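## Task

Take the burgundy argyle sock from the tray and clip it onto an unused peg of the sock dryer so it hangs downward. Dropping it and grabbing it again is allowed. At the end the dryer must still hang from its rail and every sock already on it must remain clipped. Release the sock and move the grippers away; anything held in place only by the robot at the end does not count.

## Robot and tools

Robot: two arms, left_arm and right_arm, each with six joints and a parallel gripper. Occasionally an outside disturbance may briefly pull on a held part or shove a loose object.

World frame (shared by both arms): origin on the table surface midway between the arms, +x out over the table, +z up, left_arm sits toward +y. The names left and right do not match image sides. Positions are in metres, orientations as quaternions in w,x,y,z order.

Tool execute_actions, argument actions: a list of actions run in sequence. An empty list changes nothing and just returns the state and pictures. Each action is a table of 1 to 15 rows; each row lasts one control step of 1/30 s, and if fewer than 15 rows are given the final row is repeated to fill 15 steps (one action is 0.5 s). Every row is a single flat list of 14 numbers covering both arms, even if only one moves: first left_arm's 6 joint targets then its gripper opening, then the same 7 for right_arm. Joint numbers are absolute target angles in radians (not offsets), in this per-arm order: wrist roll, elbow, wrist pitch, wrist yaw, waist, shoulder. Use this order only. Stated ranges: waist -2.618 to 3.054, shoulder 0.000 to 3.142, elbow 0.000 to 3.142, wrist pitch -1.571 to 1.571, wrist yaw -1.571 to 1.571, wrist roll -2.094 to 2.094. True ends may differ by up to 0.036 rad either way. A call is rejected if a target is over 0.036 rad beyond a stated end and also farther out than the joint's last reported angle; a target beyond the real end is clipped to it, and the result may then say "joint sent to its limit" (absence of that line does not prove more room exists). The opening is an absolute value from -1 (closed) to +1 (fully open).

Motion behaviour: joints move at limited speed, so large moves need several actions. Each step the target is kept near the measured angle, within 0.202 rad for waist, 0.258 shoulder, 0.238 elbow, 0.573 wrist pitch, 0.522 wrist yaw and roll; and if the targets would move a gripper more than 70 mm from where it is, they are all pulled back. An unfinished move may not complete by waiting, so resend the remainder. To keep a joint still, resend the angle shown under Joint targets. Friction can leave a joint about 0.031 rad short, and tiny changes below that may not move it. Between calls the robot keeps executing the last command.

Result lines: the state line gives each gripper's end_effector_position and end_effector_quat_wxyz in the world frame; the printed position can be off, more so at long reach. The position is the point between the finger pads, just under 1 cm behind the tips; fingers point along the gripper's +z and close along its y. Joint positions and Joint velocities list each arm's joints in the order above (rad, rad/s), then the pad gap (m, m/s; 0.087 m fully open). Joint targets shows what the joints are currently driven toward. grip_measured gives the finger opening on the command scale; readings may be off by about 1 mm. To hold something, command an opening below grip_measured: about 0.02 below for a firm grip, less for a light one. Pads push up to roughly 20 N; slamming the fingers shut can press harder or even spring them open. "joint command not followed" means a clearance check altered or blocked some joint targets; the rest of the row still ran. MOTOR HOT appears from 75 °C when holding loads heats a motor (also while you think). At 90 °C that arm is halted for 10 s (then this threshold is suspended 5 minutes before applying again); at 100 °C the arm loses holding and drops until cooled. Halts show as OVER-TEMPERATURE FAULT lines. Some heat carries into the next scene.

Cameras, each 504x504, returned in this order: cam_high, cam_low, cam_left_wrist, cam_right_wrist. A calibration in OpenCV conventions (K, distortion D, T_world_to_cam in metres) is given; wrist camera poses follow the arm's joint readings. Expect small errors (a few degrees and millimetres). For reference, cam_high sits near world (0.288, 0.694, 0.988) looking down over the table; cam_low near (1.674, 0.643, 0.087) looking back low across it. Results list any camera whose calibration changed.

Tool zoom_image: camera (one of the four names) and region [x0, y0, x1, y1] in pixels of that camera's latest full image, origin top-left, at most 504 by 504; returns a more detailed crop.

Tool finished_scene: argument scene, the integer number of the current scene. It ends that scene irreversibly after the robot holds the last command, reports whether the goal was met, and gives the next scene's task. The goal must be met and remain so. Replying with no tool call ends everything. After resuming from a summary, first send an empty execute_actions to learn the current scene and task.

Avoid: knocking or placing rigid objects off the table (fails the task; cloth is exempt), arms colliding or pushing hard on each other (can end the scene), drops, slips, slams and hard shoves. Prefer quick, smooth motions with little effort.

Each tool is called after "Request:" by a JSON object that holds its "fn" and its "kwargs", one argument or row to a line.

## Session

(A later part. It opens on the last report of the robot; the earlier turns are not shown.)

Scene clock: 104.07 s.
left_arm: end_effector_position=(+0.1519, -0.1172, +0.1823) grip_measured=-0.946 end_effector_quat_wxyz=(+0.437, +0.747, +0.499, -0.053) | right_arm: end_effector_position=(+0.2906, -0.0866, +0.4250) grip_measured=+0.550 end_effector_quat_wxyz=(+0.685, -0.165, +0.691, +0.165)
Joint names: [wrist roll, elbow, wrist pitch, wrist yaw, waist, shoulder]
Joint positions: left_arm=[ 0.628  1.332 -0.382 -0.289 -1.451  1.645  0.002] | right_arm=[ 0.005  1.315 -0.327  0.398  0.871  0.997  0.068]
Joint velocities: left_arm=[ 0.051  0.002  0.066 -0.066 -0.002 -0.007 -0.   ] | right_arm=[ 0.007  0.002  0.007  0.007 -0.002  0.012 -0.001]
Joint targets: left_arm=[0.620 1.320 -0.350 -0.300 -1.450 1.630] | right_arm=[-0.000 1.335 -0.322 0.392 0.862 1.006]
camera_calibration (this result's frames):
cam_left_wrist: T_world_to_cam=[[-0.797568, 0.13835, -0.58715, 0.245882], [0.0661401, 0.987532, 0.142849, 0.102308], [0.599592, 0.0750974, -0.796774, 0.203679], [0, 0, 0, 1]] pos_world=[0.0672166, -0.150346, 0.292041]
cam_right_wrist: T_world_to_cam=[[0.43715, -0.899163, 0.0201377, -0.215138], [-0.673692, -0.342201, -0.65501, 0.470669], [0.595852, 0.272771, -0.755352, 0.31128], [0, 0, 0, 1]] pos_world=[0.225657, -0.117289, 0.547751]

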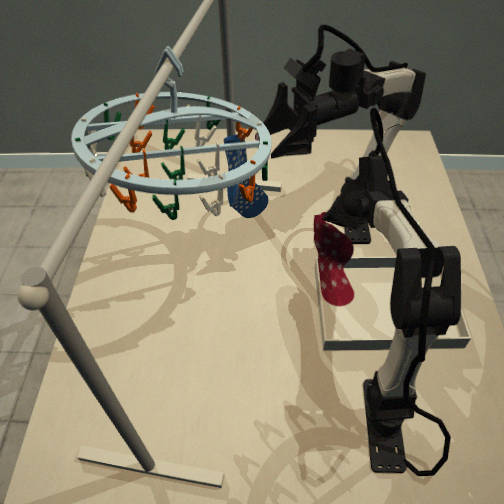

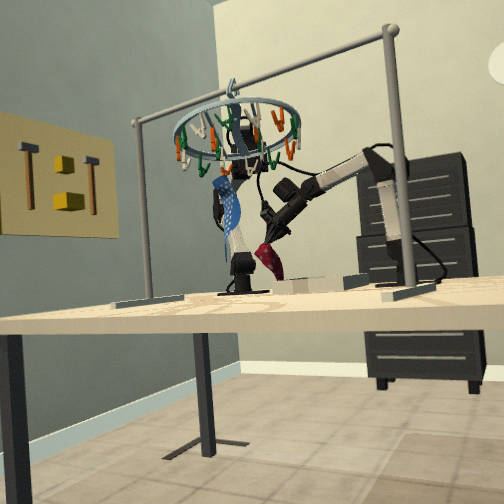

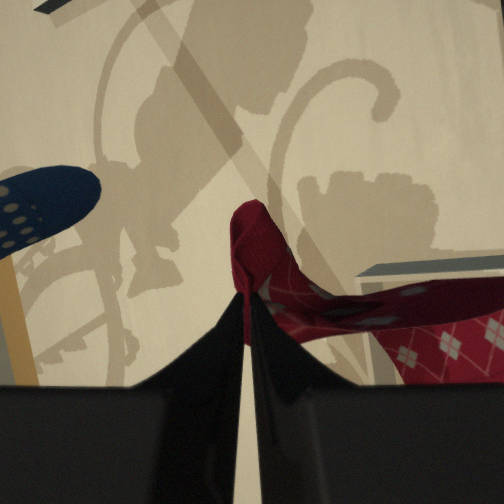

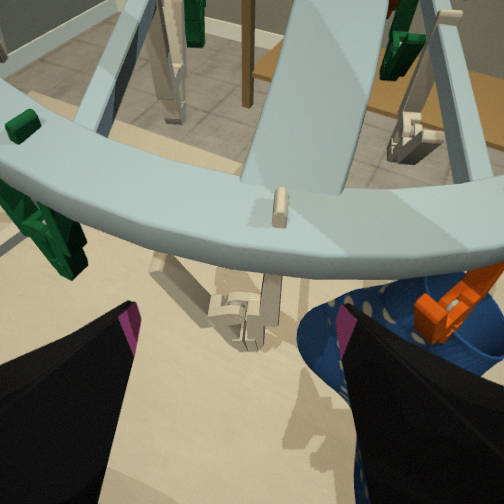

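Request:
{"fn": "execute_actions", "kwargs": {
  "actions": [
    [[0.60,1.20,0.1,-0.42,-1.38,1.64,-1, 0.0,1.345,-0.295,0.362,0.832,1.045,0.55]],
    [[0.58,1.08,0.55,-0.52,-1.32,1.65,-1, 0.0,1.345,-0.295,0.362,0.832,1.045,0.55]],
    [[0.56,0.98,0.95,-0.605,-1.27,1.66,-1, 0.0,1.345,-0.295,0.362,0.832,1.045,0.55]],
    [[0.56,0.94,1.27,-0.605,-1.25,1.66,-1, 0.0,1.345,-0.295,0.362,0.832,1.045,0.55]],
    [[0.56,0.94,1.27,-0.605,-1.25,1.66,-1, 0.0,1.345,-0.295,0.362,0.832,1.045,0.55]]
  ]
}}

Scene clock: 107.73 s.
left_arm: end_effector_position=(+0.2797, -0.0866, +0.3406) grip_measured=-0.946 end_effector_quat_wxyz=(+0.831, +0.218, +0.488, -0.155) | right_arm: end_effector_position=(+0.3022, -0.0811, +0.4252) grip_measured=+0.550 end_effector_quat_wxyz=(+0.685, -0.165, +0.690, +0.165)
Joint names: [wrist roll, elbow, wrist pitch, wrist yaw, waist, shoulder]
Joint positions: left_arm=[ 0.567  0.955  1.252 -0.6   -1.26   1.66   0.002] | right_arm=[ 0.005  1.328 -0.3    0.368  0.841  1.035  0.068]
Joint velocities: left_arm=[ 0.007  0.002  0.066 -0.022  0.022  0.002 -0.001] | right_arm=[-0.007  0.002  0.037  0.022 -0.007 -0.007 -0.001]
Joint targets: left_arm=[0.560 0.940 1.270 -0.605 -1.250 1.660] | right_arm=[-0.000 1.345 -0.295 0.362 0.832 1.045]
camera_calibration (this result's frames):
cam_left_wrist: T_world_to_cam=[[-0.485684, -0.845307, -0.222638, 0.139937], [-0.247597, 0.377297, -0.89238, 0.428585], [0.838336, -0.37829, -0.392543, 0.00714524], [0, 0, 0, 1]] pos_world=[0.168092, -0.0407108, 0.416421]
cam_right_wrist: T_world_to_cam=[[0.437128, -0.899195, 0.0191596, -0.214844], [-0.672996, -0.341148, -0.656273, 0.480911], [0.596654, 0.273981, -0.75428, 0.302426], [0, 0, 0, 1]] pos_world=[0.237122, -0.111983, 0.547839]

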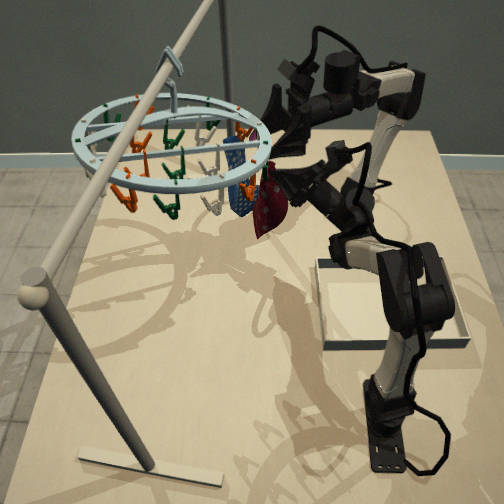

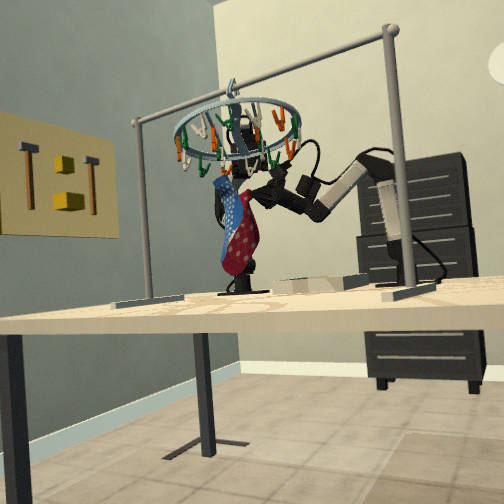

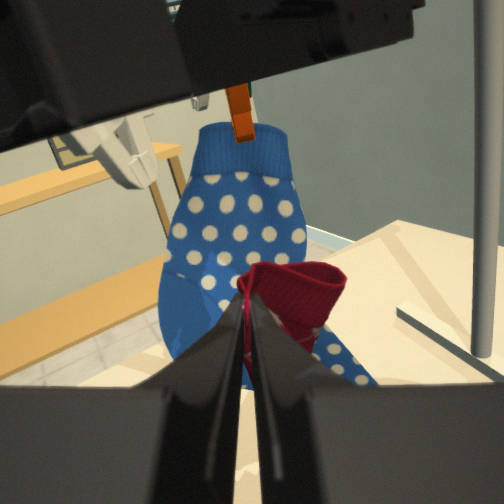

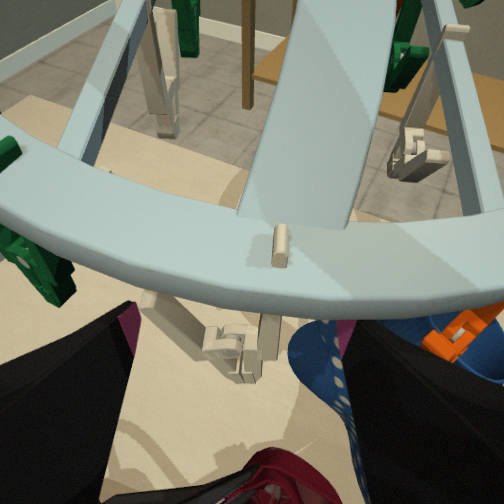

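Request:
{"fn": "execute_actions", "kwargs": {
  "actions": [
    [[0.42,0.92,1.33,-0.47,-1.16,1.68,-1, 0.0,1.352,-0.28,0.35,0.82,1.066,0.6]],
    [[0.25,0.895,1.40,-0.33,-1.06,1.70,-1, 0.0,1.359,-0.267,0.339,0.807,1.087,0.6]],
    [[0.095,0.874,1.456,-0.195,-0.973,1.714,-1, 0.0,1.359,-0.267,0.339,0.807,1.087,0.6]],
    [[0.095,0.874,1.456,-0.195,-0.973,1.714,-1, 0.0,1.359,-0.267,0.339,0.807,1.087,0.6]]
  ]
}}

Scene clock: 119.10 s.
left_arm: end_effector_position=(+0.3346, -0.0664, +0.3457) grip_measured=-0.946 end_effector_quat_wxyz=(+0.818, +0.162, +0.436, -0.340) | right_arm: end_effector_position=(+0.3142, -0.0760, +0.4228) grip_measured=+0.600 end_effector_quat_wxyz=(+0.683, -0.164, +0.693, +0.162)
Joint names: [wrist roll, elbow, wrist pitch, wrist yaw, waist, shoulder]
Joint positions: left_arm=[ 0.103  0.888  1.437 -0.202 -0.975  1.706  0.002] | right_arm=[ 0.005  1.34  -0.28   0.348  0.816  1.074  0.07 ]
Joint velocities: left_arm=[ 0.037 -0.007 -0.066 -0.007  0.012 -0.012  0.   ] | right_arm=[-0.081  0.007  0.037 -0.022  0.002  0.012  0.   ]
Joint targets: left_arm=[0.095 0.874 1.456 -0.195 -0.973 1.714] | right_arm=[0.000 1.359 -0.267 0.339 0.807 1.087]
camera_calibration (this result's frames):
cam_left_wrist: T_world_to_cam=[[-0.708459, -0.705533, 0.0175999, 0.185585], [-0.19319, 0.169885, -0.966342, 0.432675], [0.678796, -0.688014, -0.256658, -0.0433627], [0, 0, 0, 1]] pos_world=[0.244502, 0.0275973, 0.403716]
cam_right_wrist: T_world_to_cam=[[0.43276, -0.901253, 0.021478, -0.215277], [-0.677835, -0.341003, -0.65135, 0.488518], [0.594356, 0.26732, -0.758473, 0.294046], [0, 0, 0, 1]] pos_world=[0.24953, -0.106038, 0.545846]

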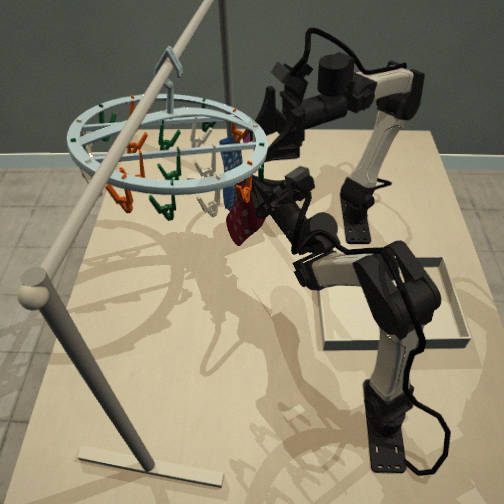

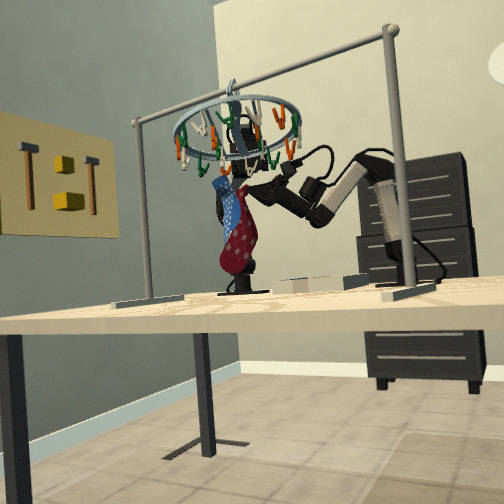

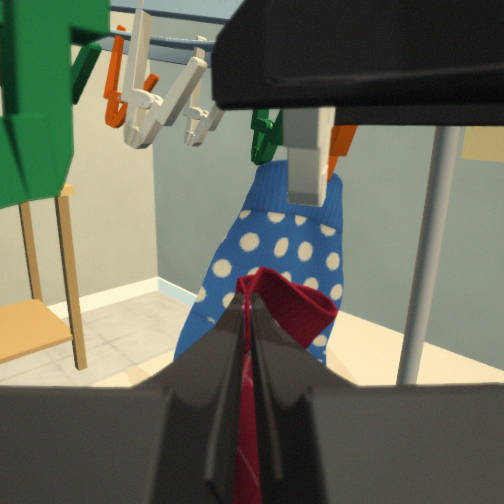

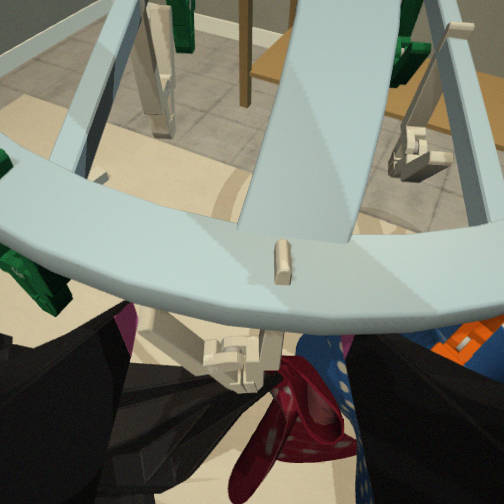

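Request:
{"fn": "zoom_image", "kwargs": {
  "camera": "cam_right_wrist",
  "region": [90, 270, 390, 504]
}}

Request:
{"fn": "zoom_image", "kwargs": {
  "camera": "cam_left_wrist",
  "region": [150, 0, 450, 350]
}}

Region (90, 270, 390, 504) of cam_right_wrist's 504x504 image, scaled by 1.680, with more detail than that image has; it fills the top 393 rows of this view, and the rest is white.

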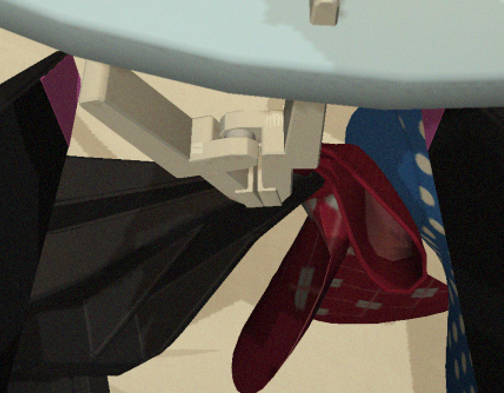

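Region (150, 0, 450, 350) of cam_left_wrist's 504x504 image, scaled by 1.440, with more detail than that image has; it fills the left 432 columns of this view, and the rest is white.

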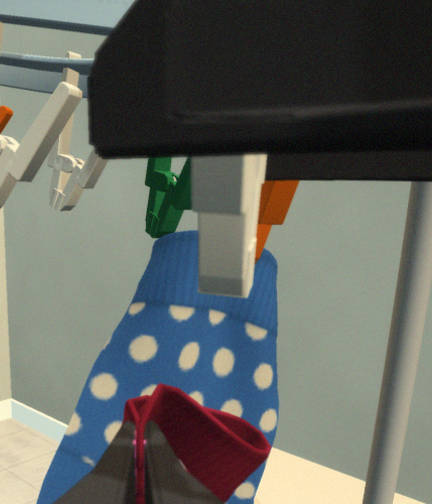

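Request:
{"fn": "execute_actions", "kwargs": {
  "actions": [
    [[0.095,0.874,1.456,-0.195,-0.973,1.714,-1, 0.0,1.359,-0.267,0.339,0.807,1.087,0.2]],
    [[0.095,0.874,1.456,-0.195,-0.973,1.714,-1, 0.0,1.359,-0.267,0.339,0.807,1.087,-0.1]],
    [[0.095,0.874,1.456,-0.195,-0.973,1.714,-1, 0.0,1.359,-0.267,0.339,0.807,1.087,-0.3]],
    [[0.095,0.874,1.456,-0.195,-0.973,1.714,-1, 0.0,1.359,-0.267,0.339,0.807,1.087,-0.45]]
  ]
}}

Request:
{"fn": "zoom_image", "kwargs": {
  "camera": "cam_right_wrist",
  "region": [90, 270, 390, 504]
}}

Scene clock: 123.43 s.
left_arm: end_effector_position=(+0.3345, -0.0664, +0.3458) grip_measured=-0.946 end_effector_quat_wxyz=(+0.818, +0.161, +0.435, -0.340) | right_arm: end_effector_position=(+0.3143, -0.0756, +0.4237) grip_measured=-0.272 end_effector_quat_wxyz=(+0.684, -0.165, +0.691, +0.164)
Joint names: [wrist roll, elbow, wrist pitch, wrist yaw, waist, shoulder]
Joint positions: left_arm=[ 0.103  0.888  1.438 -0.202 -0.975  1.706  0.002] | right_arm=[ 0.005  1.34  -0.276  0.343  0.814  1.074  0.032]
Joint velocities: left_arm=[ 0.007  0.007  0.037  0.037  0.027 -0.012 -0.   ] | right_arm=[-0.022  0.017 -0.007  0.051 -0.002  0.002 -0.   ]
Joint targets: left_arm=[0.095 0.874 1.456 -0.195 -0.973 1.714] | right_arm=[0.000 1.359 -0.267 0.339 0.807 1.087]
camera_calibration (this result's frames):
cam_left_wrist: T_world_to_cam=[[-0.708983, -0.704993, 0.0180892, 0.185536], [-0.193097, 0.169392, -0.966447, 0.432727], [0.678274, -0.688688, -0.256228, -0.0433179], [0, 0, 0, 1]] pos_world=[0.244482, 0.0276688, 0.403752]
cam_right_wrist: T_world_to_cam=[[0.435455, -0.899987, 0.0200675, -0.215122], [-0.67511, -0.341233, -0.654055, 0.489575], [0.595488, 0.271263, -0.756181, 0.293547], [0, 0, 0, 1]] pos_world=[0.249389, -0.106177, 0.546501]

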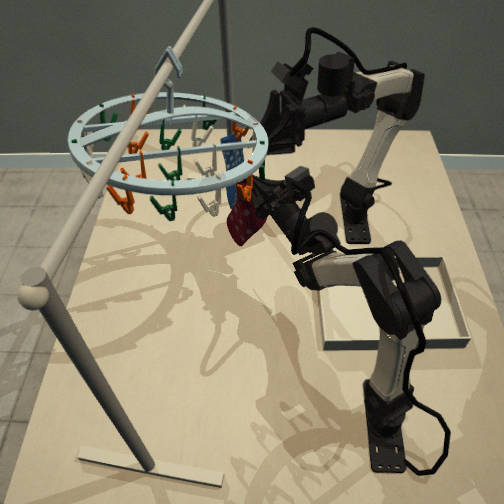

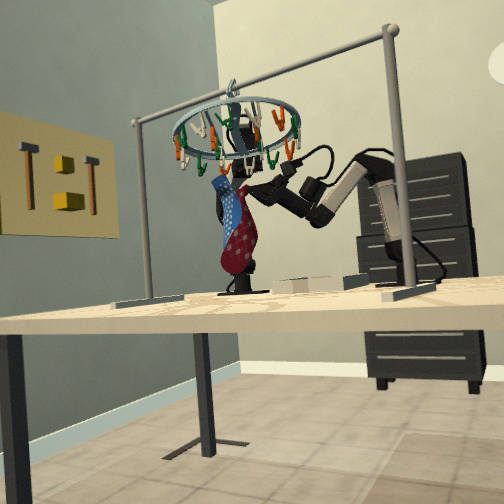

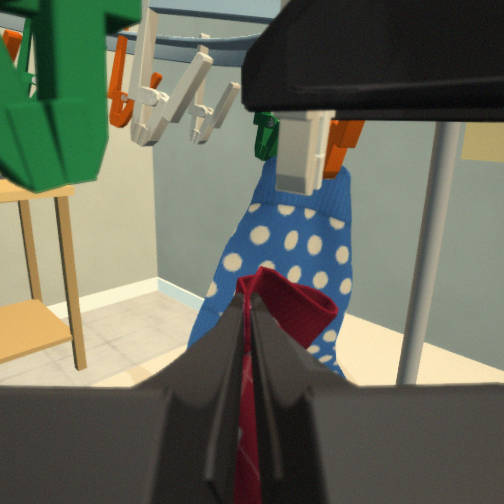

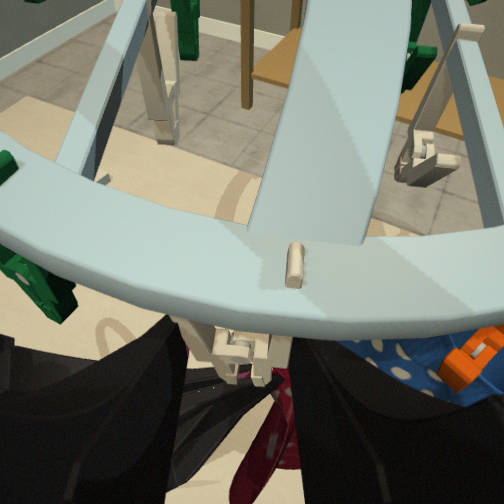

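Region (90, 270, 390, 504) of cam_right_wrist's 504x504 image, scaled by 1.680, with more detail than that image has; it fills the top 393 rows of this view, and the rest is white.

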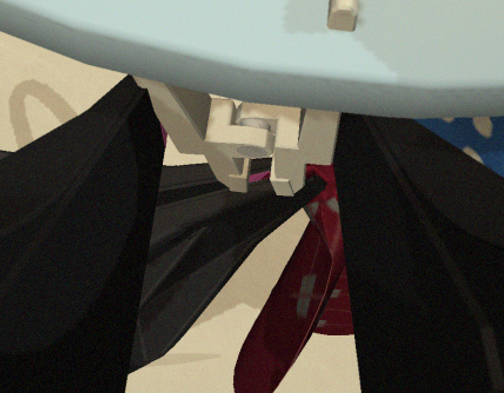

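Request:
{"fn": "execute_actions", "kwargs": {
  "actions": [
    [[0.06,0.865,1.46,0.0,-0.90,1.695,-1, 0.0,1.359,-0.267,0.339,0.807,1.087,-0.45]],
    [[0.03,0.856,1.465,0.2,-0.82,1.672,-1, 0.0,1.359,-0.267,0.339,0.807,1.087,-0.45]],
    [[-0.005,0.8475,1.47,0.405,-0.74,1.651,-1, 0.0,1.359,-0.267,0.339,0.807,1.087,-0.45]],
    [[-0.005,0.8475,1.47,0.405,-0.74,1.651,-1, 0.0,1.359,-0.267,0.339,0.807,1.087,-0.45]]
  ]
}}

Request:
{"fn": "zoom_image", "kwargs": {
  "camera": "cam_right_wrist",
  "region": [90, 270, 390, 504]
}}

Scene clock: 140.17 s.
left_arm: end_effector_position=(+0.3279, -0.0521, +0.3503) grip_measured=-0.946 end_effector_quat_wxyz=(+0.782, +0.328, +0.338, -0.408) | right_arm: end_effector_position=(+0.3143, -0.0756, +0.4237) grip_measured=-0.272 end_effector_quat_wxyz=(+0.684, -0.165, +0.691, +0.164)
Joint names: [wrist roll, elbow, wrist pitch, wrist yaw, waist, shoulder]
Joint positions: left_arm=[ 0.003  0.863  1.454  0.399 -0.744  1.669  0.002] | right_arm=[ 0.005  1.34  -0.276  0.343  0.814  1.074  0.032]
Joint velocities: left_arm=[ 0.007  0.012  0.037 -0.022 -0.012 -0.002 -0.001] | right_arm=[-0.007 -0.002 -0.051 -0.007 -0.017  0.007 -0.001]
Joint targets: left_arm=[-0.005 0.847 1.470 0.405 -0.740 1.651] | right_arm=[-0.000 1.359 -0.267 0.339 0.807 1.087]
camera_calibration (this result's frames):
cam_left_wrist: T_world_to_cam=[[-0.864745, -0.435087, -0.250828, 0.350196], [0.101396, 0.337906, -0.935702, 0.334857], [0.491868, -0.834577, -0.248087, 0.022856], [0, 0, 0, 1]] pos_world=[0.257635, 0.0582903, 0.406836]
cam_right_wrist: T_world_to_cam=[[0.435455, -0.899987, 0.0200675, -0.215122], [-0.67511, -0.341233, -0.654055, 0.489575], [0.595488, 0.271263, -0.756181, 0.293547], [0, 0, 0, 1]] pos_world=[0.249389, -0.106177, 0.546501]

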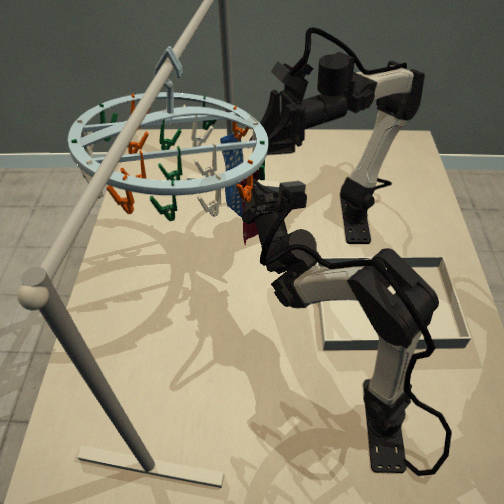

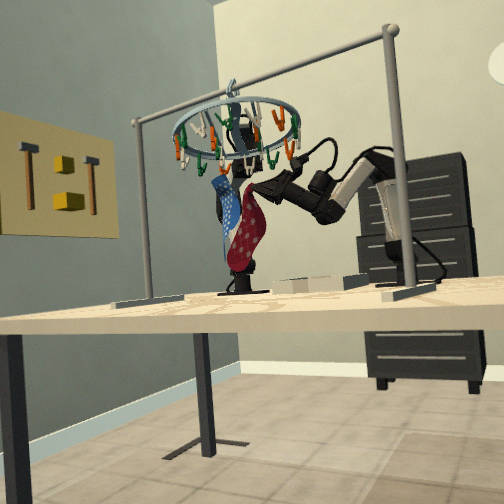

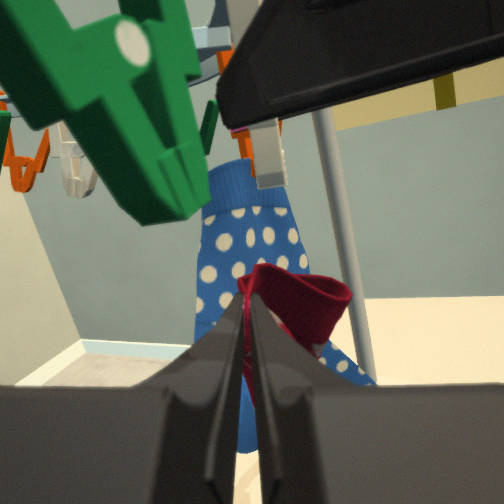

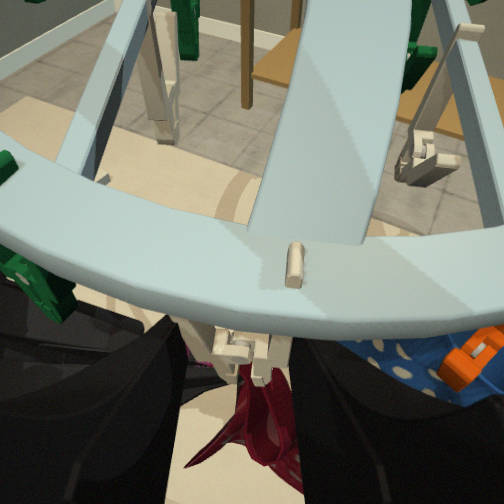

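Region (90, 270, 390, 504) of cam_right_wrist's 504x504 image, scaled by 1.680, with more detail than that image has; it fills the top 393 rows of this view, and the rest is white.

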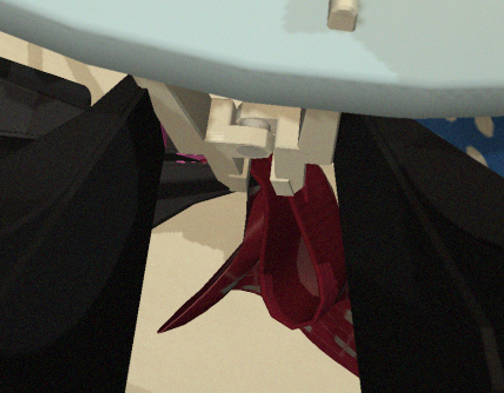

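Request:
{"fn": "execute_actions", "kwargs": {
  "actions": [
    [[-0.005,0.89,1.51,0.405,-0.74,1.68,-1, 0.0,1.359,-0.267,0.339,0.807,1.087,-0.45]],
    [[-0.005,0.933,1.549,0.405,-0.74,1.703,-1, 0.0,1.359,-0.267,0.339,0.807,1.087,-0.45]],
    [[-0.005,0.933,1.549,0.405,-0.74,1.703,-1, 0.0,1.359,-0.267,0.339,0.807,1.087,-0.45]]
  ]
}}

Request:
{"fn": "zoom_image", "kwargs": {
  "camera": "cam_right_wrist",
  "region": [130, 290, 344, 504]
}}

Scene clock: 146.17 s.
left_arm: end_effector_position=(+0.3256, -0.0503, +0.3759) grip_measured=-0.946 end_effector_quat_wxyz=(+0.805, +0.316, +0.294, -0.408) | right_arm: end_effector_position=(+0.3143, -0.0756, +0.4237) grip_measured=-0.272 end_effector_quat_wxyz=(+0.684, -0.165, +0.691, +0.164)
Joint names: [wrist roll, elbow, wrist pitch, wrist yaw, waist, shoulder]
Joint positions: left_arm=[ 0.003  0.911  1.532  0.401 -0.744  1.693  0.002] | right_arm=[ 0.005  1.34  -0.276  0.343  0.814  1.074  0.032]
Joint velocities: left_arm=[ 0.007 -0.007  0.007 -0.066  0.002  0.002 -0.001] | right_arm=[ 0.007 -0.007  0.037  0.022  0.002  0.007 -0.001]
Joint targets: left_arm=[-0.005 0.933 1.549 0.405 -0.740 1.703] | right_arm=[-0.000 1.359 -0.267 0.339 0.807 1.087]
camera_calibration (this result's frames):
cam_left_wrist: T_world_to_cam=[[-0.845444, -0.452539, -0.283606, 0.360558], [0.172114, 0.27183, -0.946829, 0.336231], [0.50557, -0.849304, -0.151929, -0.00956568], [0, 0, 0, 1]] pos_world=[0.251798, 0.063645, 0.419156]
cam_right_wrist: T_world_to_cam=[[0.435455, -0.899987, 0.0200675, -0.215122], [-0.67511, -0.341233, -0.654055, 0.489575], [0.595488, 0.271263, -0.756181, 0.293547], [0, 0, 0, 1]] pos_world=[0.249389, -0.106177, 0.546501]

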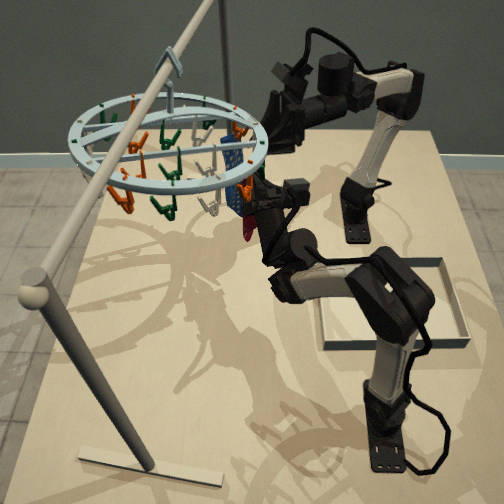

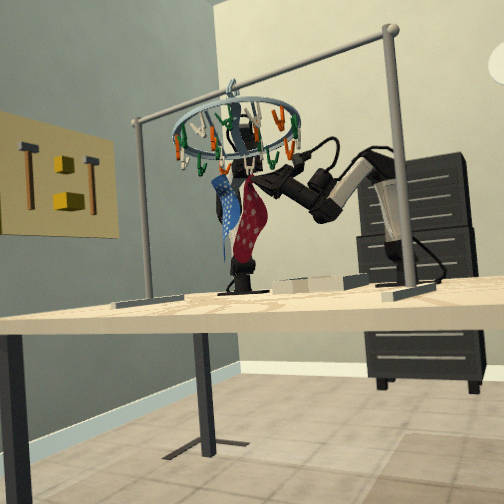

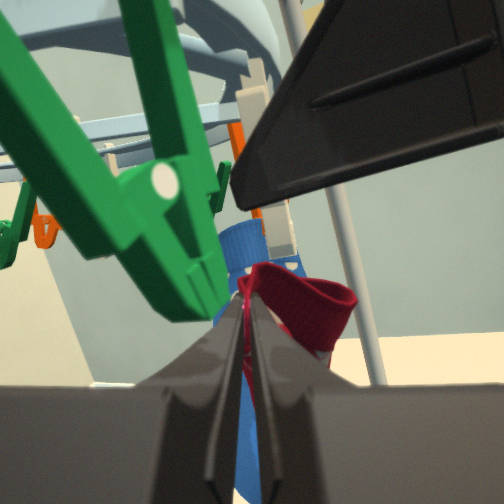

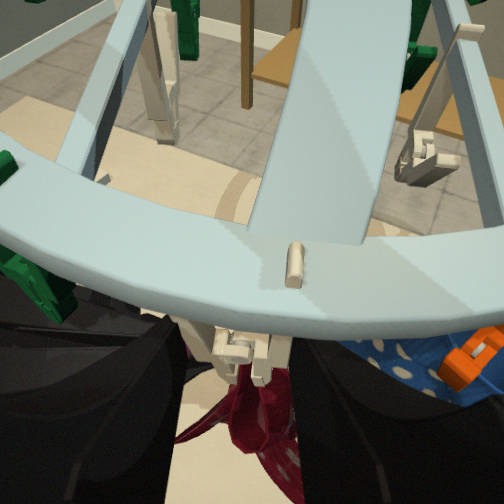

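Region (130, 290, 344, 504) of cam_right_wrist's 504x504 image, scaled by 2.355, with more detail than that image has.

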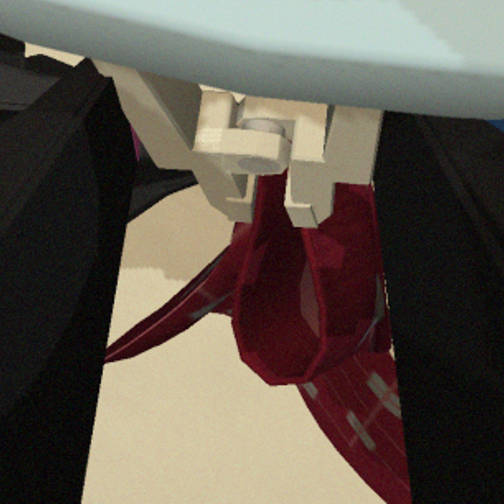

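Request:
{"fn": "execute_actions", "kwargs": {
  "actions": [
    [[-0.005,0.955,1.549,0.405,-0.74,1.710,-1, 0.0,1.359,-0.267,0.339,0.807,1.087,-0.45]],
    [[-0.005,0.955,1.549,0.405,-0.74,1.710,-1, 0.0,1.359,-0.267,0.339,0.807,1.087,-0.45]]
  ]
}}

Request:
{"fn": "zoom_image", "kwargs": {
  "camera": "cam_right_wrist",
  "region": [130, 290, 344, 504]
}}

Scene clock: 151.20 s.
left_arm: end_effector_position=(+0.3267, -0.0514, +0.3822) grip_measured=-0.946 end_effector_quat_wxyz=(+0.808, +0.314, +0.287, -0.408) | right_arm: end_effector_position=(+0.3143, -0.0756, +0.4237) grip_measured=-0.272 end_effector_quat_wxyz=(+0.684, -0.165, +0.691, +0.164)
Joint names: [wrist roll, elbow, wrist pitch, wrist yaw, waist, shoulder]
Joint positions: left_arm=[ 0.003  0.933  1.533  0.402 -0.744  1.699  0.002] | right_arm=[ 0.005  1.34  -0.276  0.343  0.814  1.074  0.032]
Joint velocities: left_arm=[-0.007 -0.032 -0.051 -0.066 -0.012  0.002 -0.   ] | right_arm=[-0.022 -0.007  0.051 -0.022 -0.012 -0.017  0.001]
Joint targets: left_arm=[-0.005 0.955 1.549 0.405 -0.740 1.710] | right_arm=[0.000 1.359 -0.267 0.339 0.807 1.087]
camera_calibration (this result's frames):
cam_left_wrist: T_world_to_cam=[[-0.842212, -0.455426, -0.288559, 0.363424], [0.183307, 0.261448, -0.947652, 0.33842], [0.507028, -0.851018, -0.136712, -0.0164603], [0, 0, 0, 1]] pos_world=[0.252391, 0.0630257, 0.423323]
cam_right_wrist: T_world_to_cam=[[0.435455, -0.899987, 0.0200675, -0.215122], [-0.67511, -0.341233, -0.654055, 0.489575], [0.595488, 0.271263, -0.756181, 0.293547], [0, 0, 0, 1]] pos_world=[0.249389, -0.106177, 0.546501]

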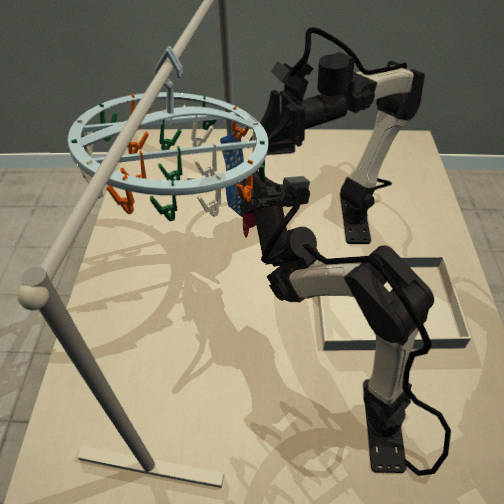

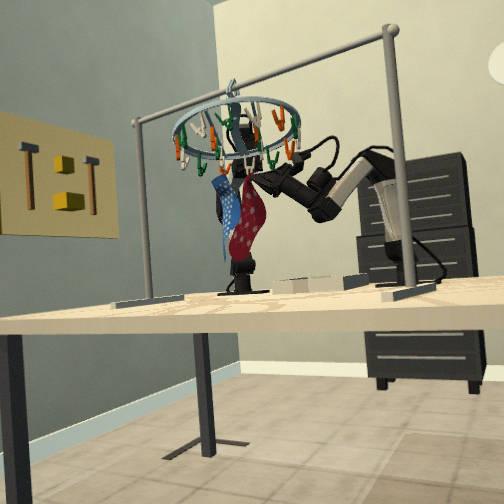

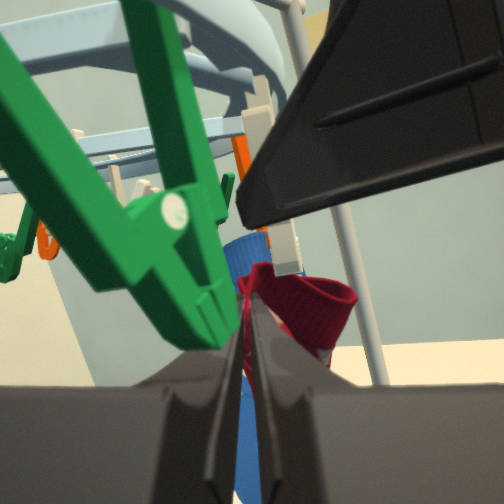

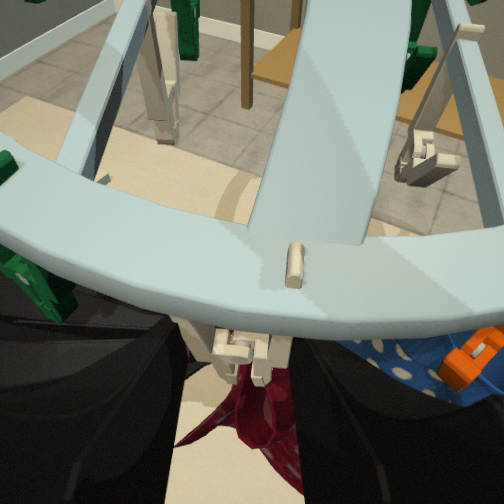

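Region (130, 290, 344, 504) of cam_right_wrist's 504x504 image, scaled by 2.355, with more detail than that image has.

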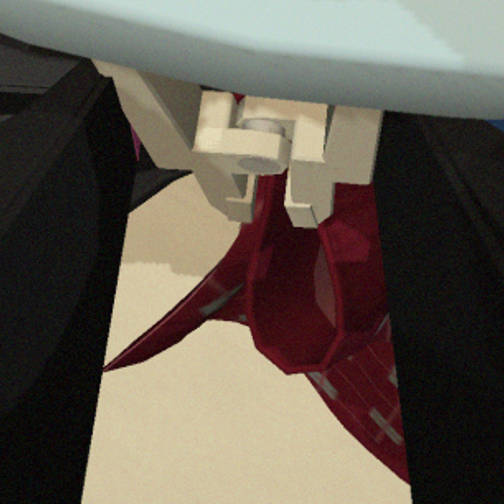

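Request:
{"fn": "execute_actions", "kwargs": {
  "actions": [
    [[-0.005,0.967,1.549,0.405,-0.74,1.710,-1, 0.0,1.359,-0.267,0.339,0.807,1.087,-0.45]],
    [[-0.005,0.979,1.549,0.405,-0.74,1.710,-1, 0.0,1.359,-0.267,0.339,0.807,1.087,-0.45]],
    [[-0.005,0.979,1.549,0.405,-0.74,1.710,-1, 0.0,1.359,-0.267,0.339,0.807,1.087,-0.45]]
  ]
}}

Request:
{"fn": "zoom_image", "kwargs": {
  "camera": "cam_right_wrist",
  "region": [130, 290, 344, 504]
}}

Request:
{"fn": "zoom_image", "kwargs": {
  "camera": "cam_left_wrist",
  "region": [180, 180, 400, 400]
}}

Scene clock: 153.63 s.
left_arm: end_effector_position=(+0.3267, -0.0516, +0.3905) grip_measured=-0.946 end_effector_quat_wxyz=(+0.812, +0.311, +0.278, -0.408) | right_arm: end_effector_position=(+0.3144, -0.0755, +0.4250) grip_measured=-0.272 end_effector_quat_wxyz=(+0.686, -0.164, +0.690, +0.165)
Joint names: [wrist roll, elbow, wrist pitch, wrist yaw, waist, shoulder]
Joint positions: left_arm=[ 0.002  0.955  1.533  0.402 -0.744  1.701  0.002] | right_arm=[ 0.005  1.34  -0.271  0.343  0.814  1.074  0.032]
Joint velocities: left_arm=[-0.007  0.002  0.022 -0.022  0.002 -0.002 -0.   ] | right_arm=[-0.007  0.002  0.007 -0.022 -0.002 -0.002  0.001]
Joint targets: left_arm=[-0.005 0.979 1.549 0.405 -0.740 1.710] | right_arm=[-0.000 1.359 -0.267 0.339 0.807 1.087]
camera_calibration (this result's frames):
cam_left_wrist: T_world_to_cam=[[-0.838145, -0.459117, -0.29449, 0.366599], [0.197435, 0.247931, -0.948446, 0.341339], [0.508461, -0.853078, -0.117157, -0.0236995], [0, 0, 0, 1]] pos_world=[0.251922, 0.0634657, 0.428925]
cam_right_wrist: T_world_to_cam=[[0.435385, -0.900061, 0.0181781, -0.214246], [-0.6727, -0.33869, -0.657848, 0.491622], [0.59826, 0.274189, -0.752931, 0.29234], [0, 0, 0, 1]] pos_world=[0.249098, -0.106483, 0.547419]

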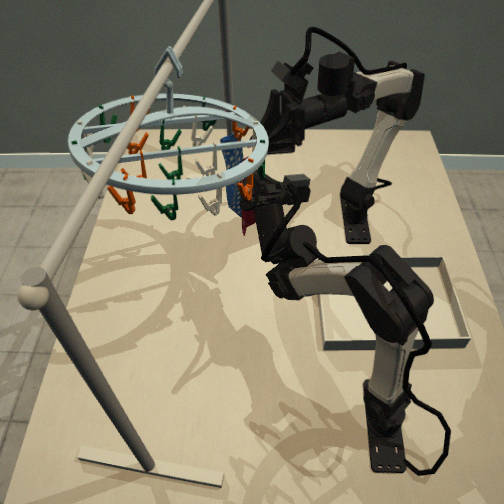

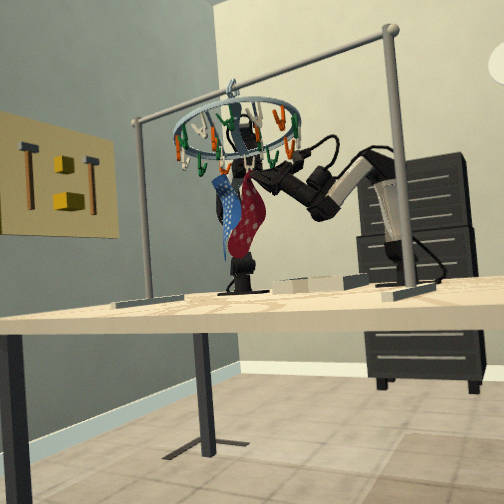

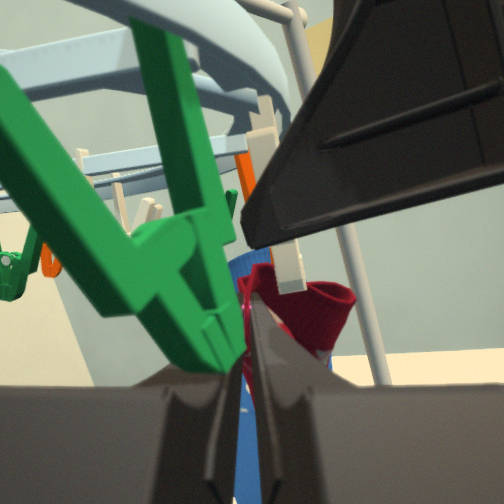

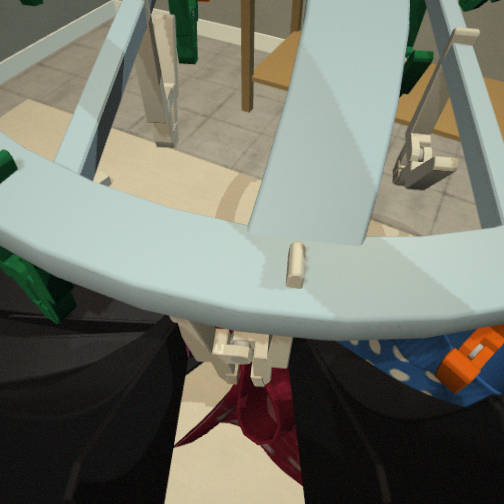

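Region (130, 290, 344, 504) of cam_right_wrist's 504x504 image, scaled by 2.355, with more detail than that image has.

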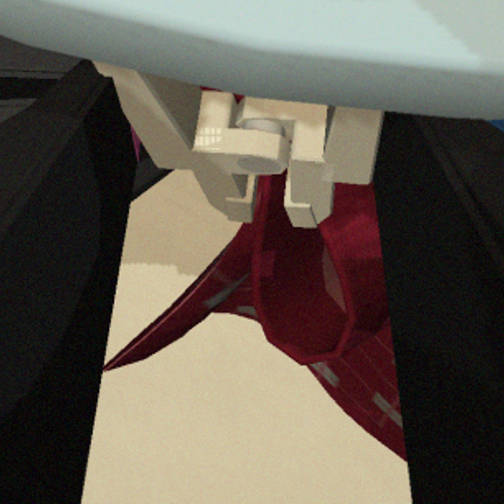

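Region (180, 180, 400, 400) of cam_left_wrist's 504x504 image, scaled by 2.291, with more detail than that image has.

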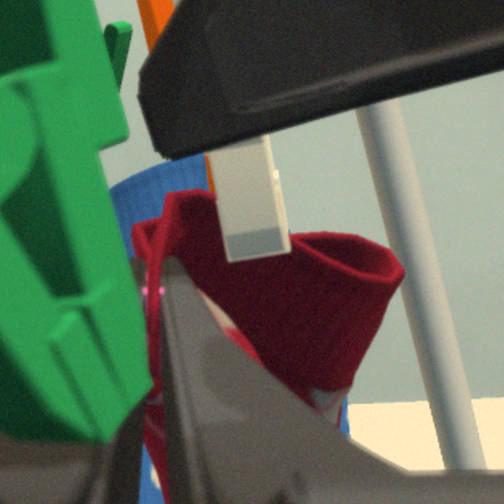

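Request:
{"fn": "execute_actions", "kwargs": {
  "actions": [
    [[-0.05,0.983,1.549,0.405,-0.74,1.710,-1, 0.0,1.359,-0.267,0.339,0.807,1.087,-0.45]],
    [[-0.095,0.987,1.549,0.405,-0.74,1.710,-1, 0.0,1.359,-0.267,0.339,0.807,1.087,-0.45]]
  ]
}}

Request:
{"fn": "zoom_image", "kwargs": {
  "camera": "cam_right_wrist",
  "region": [130, 290, 344, 504]
}}

Request:
{"fn": "zoom_image", "kwargs": {
  "camera": "cam_left_wrist",
  "region": [180, 180, 400, 400]
}}

Scene clock: 157.47 s.
left_arm: end_effector_position=(+0.3235, -0.0532, +0.3927) grip_measured=-0.946 end_effector_quat_wxyz=(+0.795, +0.298, +0.288, -0.443) | right_arm: end_effector_position=(+0.3145, -0.0754, +0.4257) grip_measured=-0.272 end_effector_quat_wxyz=(+0.687, -0.163, +0.689, +0.166)
Joint names: [wrist roll, elbow, wrist pitch, wrist yaw, waist, shoulder]
Joint positions: left_arm=[-0.086  0.962  1.533  0.402 -0.744  1.701  0.002] | right_arm=[ 0.005  1.34  -0.268  0.343  0.814  1.074  0.032]
Joint velocities: left_arm=[-0.051 -0.002  0.007 -0.007 -0.007 -0.017 -0.001] | right_arm=[ 0.037 -0.012 -0.007  0.022  0.007  0.002 -0.   ]
Joint targets: left_arm=[-0.095 0.987 1.549 0.405 -0.740 1.710] | right_arm=[-0.000 1.359 -0.267 0.339 0.807 1.087]
camera_calibration (this result's frames):
cam_left_wrist: T_world_to_cam=[[-0.878945, -0.415534, -0.234068, 0.355618], [0.15451, 0.216217, -0.964042, 0.362835], [0.451202, -0.883505, -0.125839, -0.00281874], [0, 0, 0, 1]] pos_world=[0.257778, 0.0668296, 0.432672]
cam_right_wrist: T_world_to_cam=[[0.435348, -0.9001, 0.0170981, -0.213745], [-0.671317, -0.33723, -0.660007, 0.492788], [0.599839, 0.275854, -0.751065, 0.291645], [0, 0, 0, 1]] pos_world=[0.248931, -0.10666, 0.547943]

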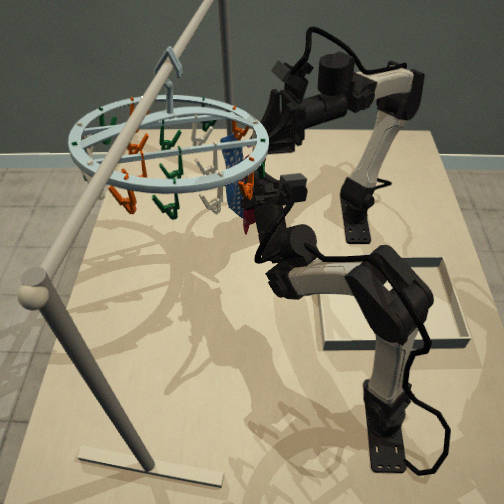

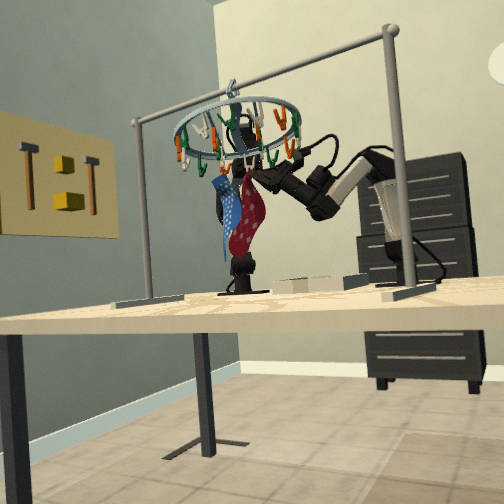

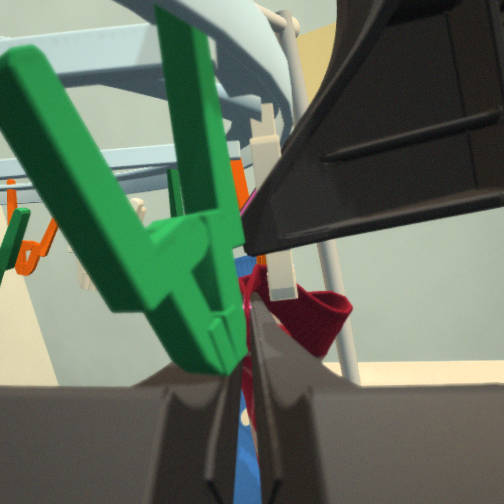

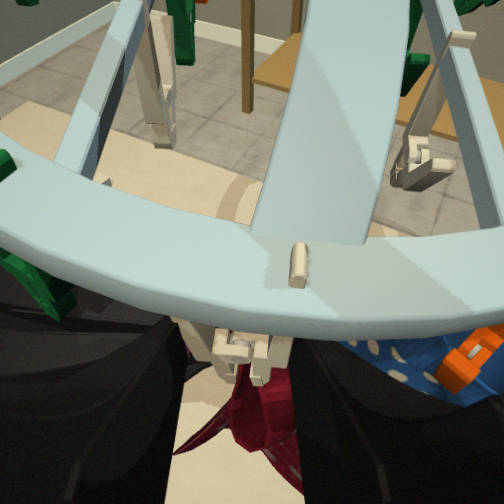

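Region (130, 290, 344, 504) of cam_right_wrist's 504x504 image, scaled by 2.355, with more detail than that image has.

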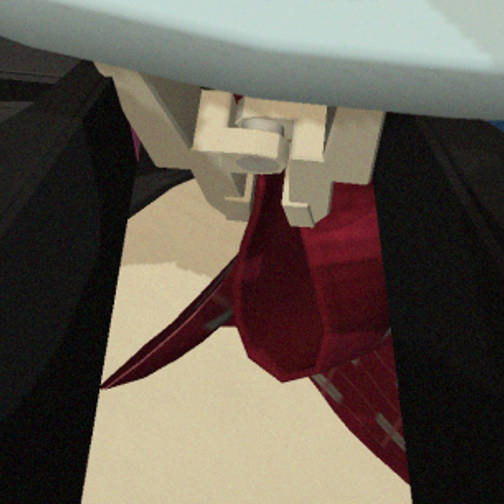

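Region (180, 180, 400, 400) of cam_left_wrist's 504x504 image, scaled by 2.291, with more detail than that image has.

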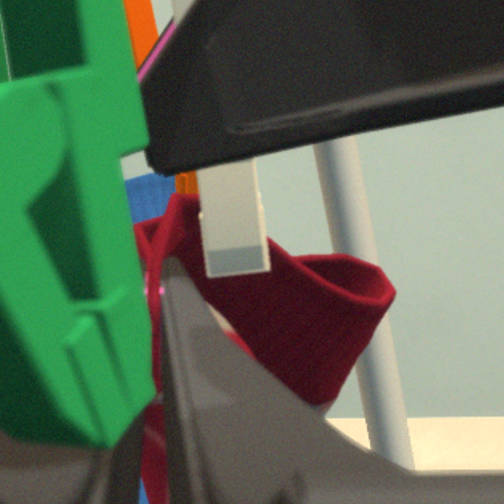

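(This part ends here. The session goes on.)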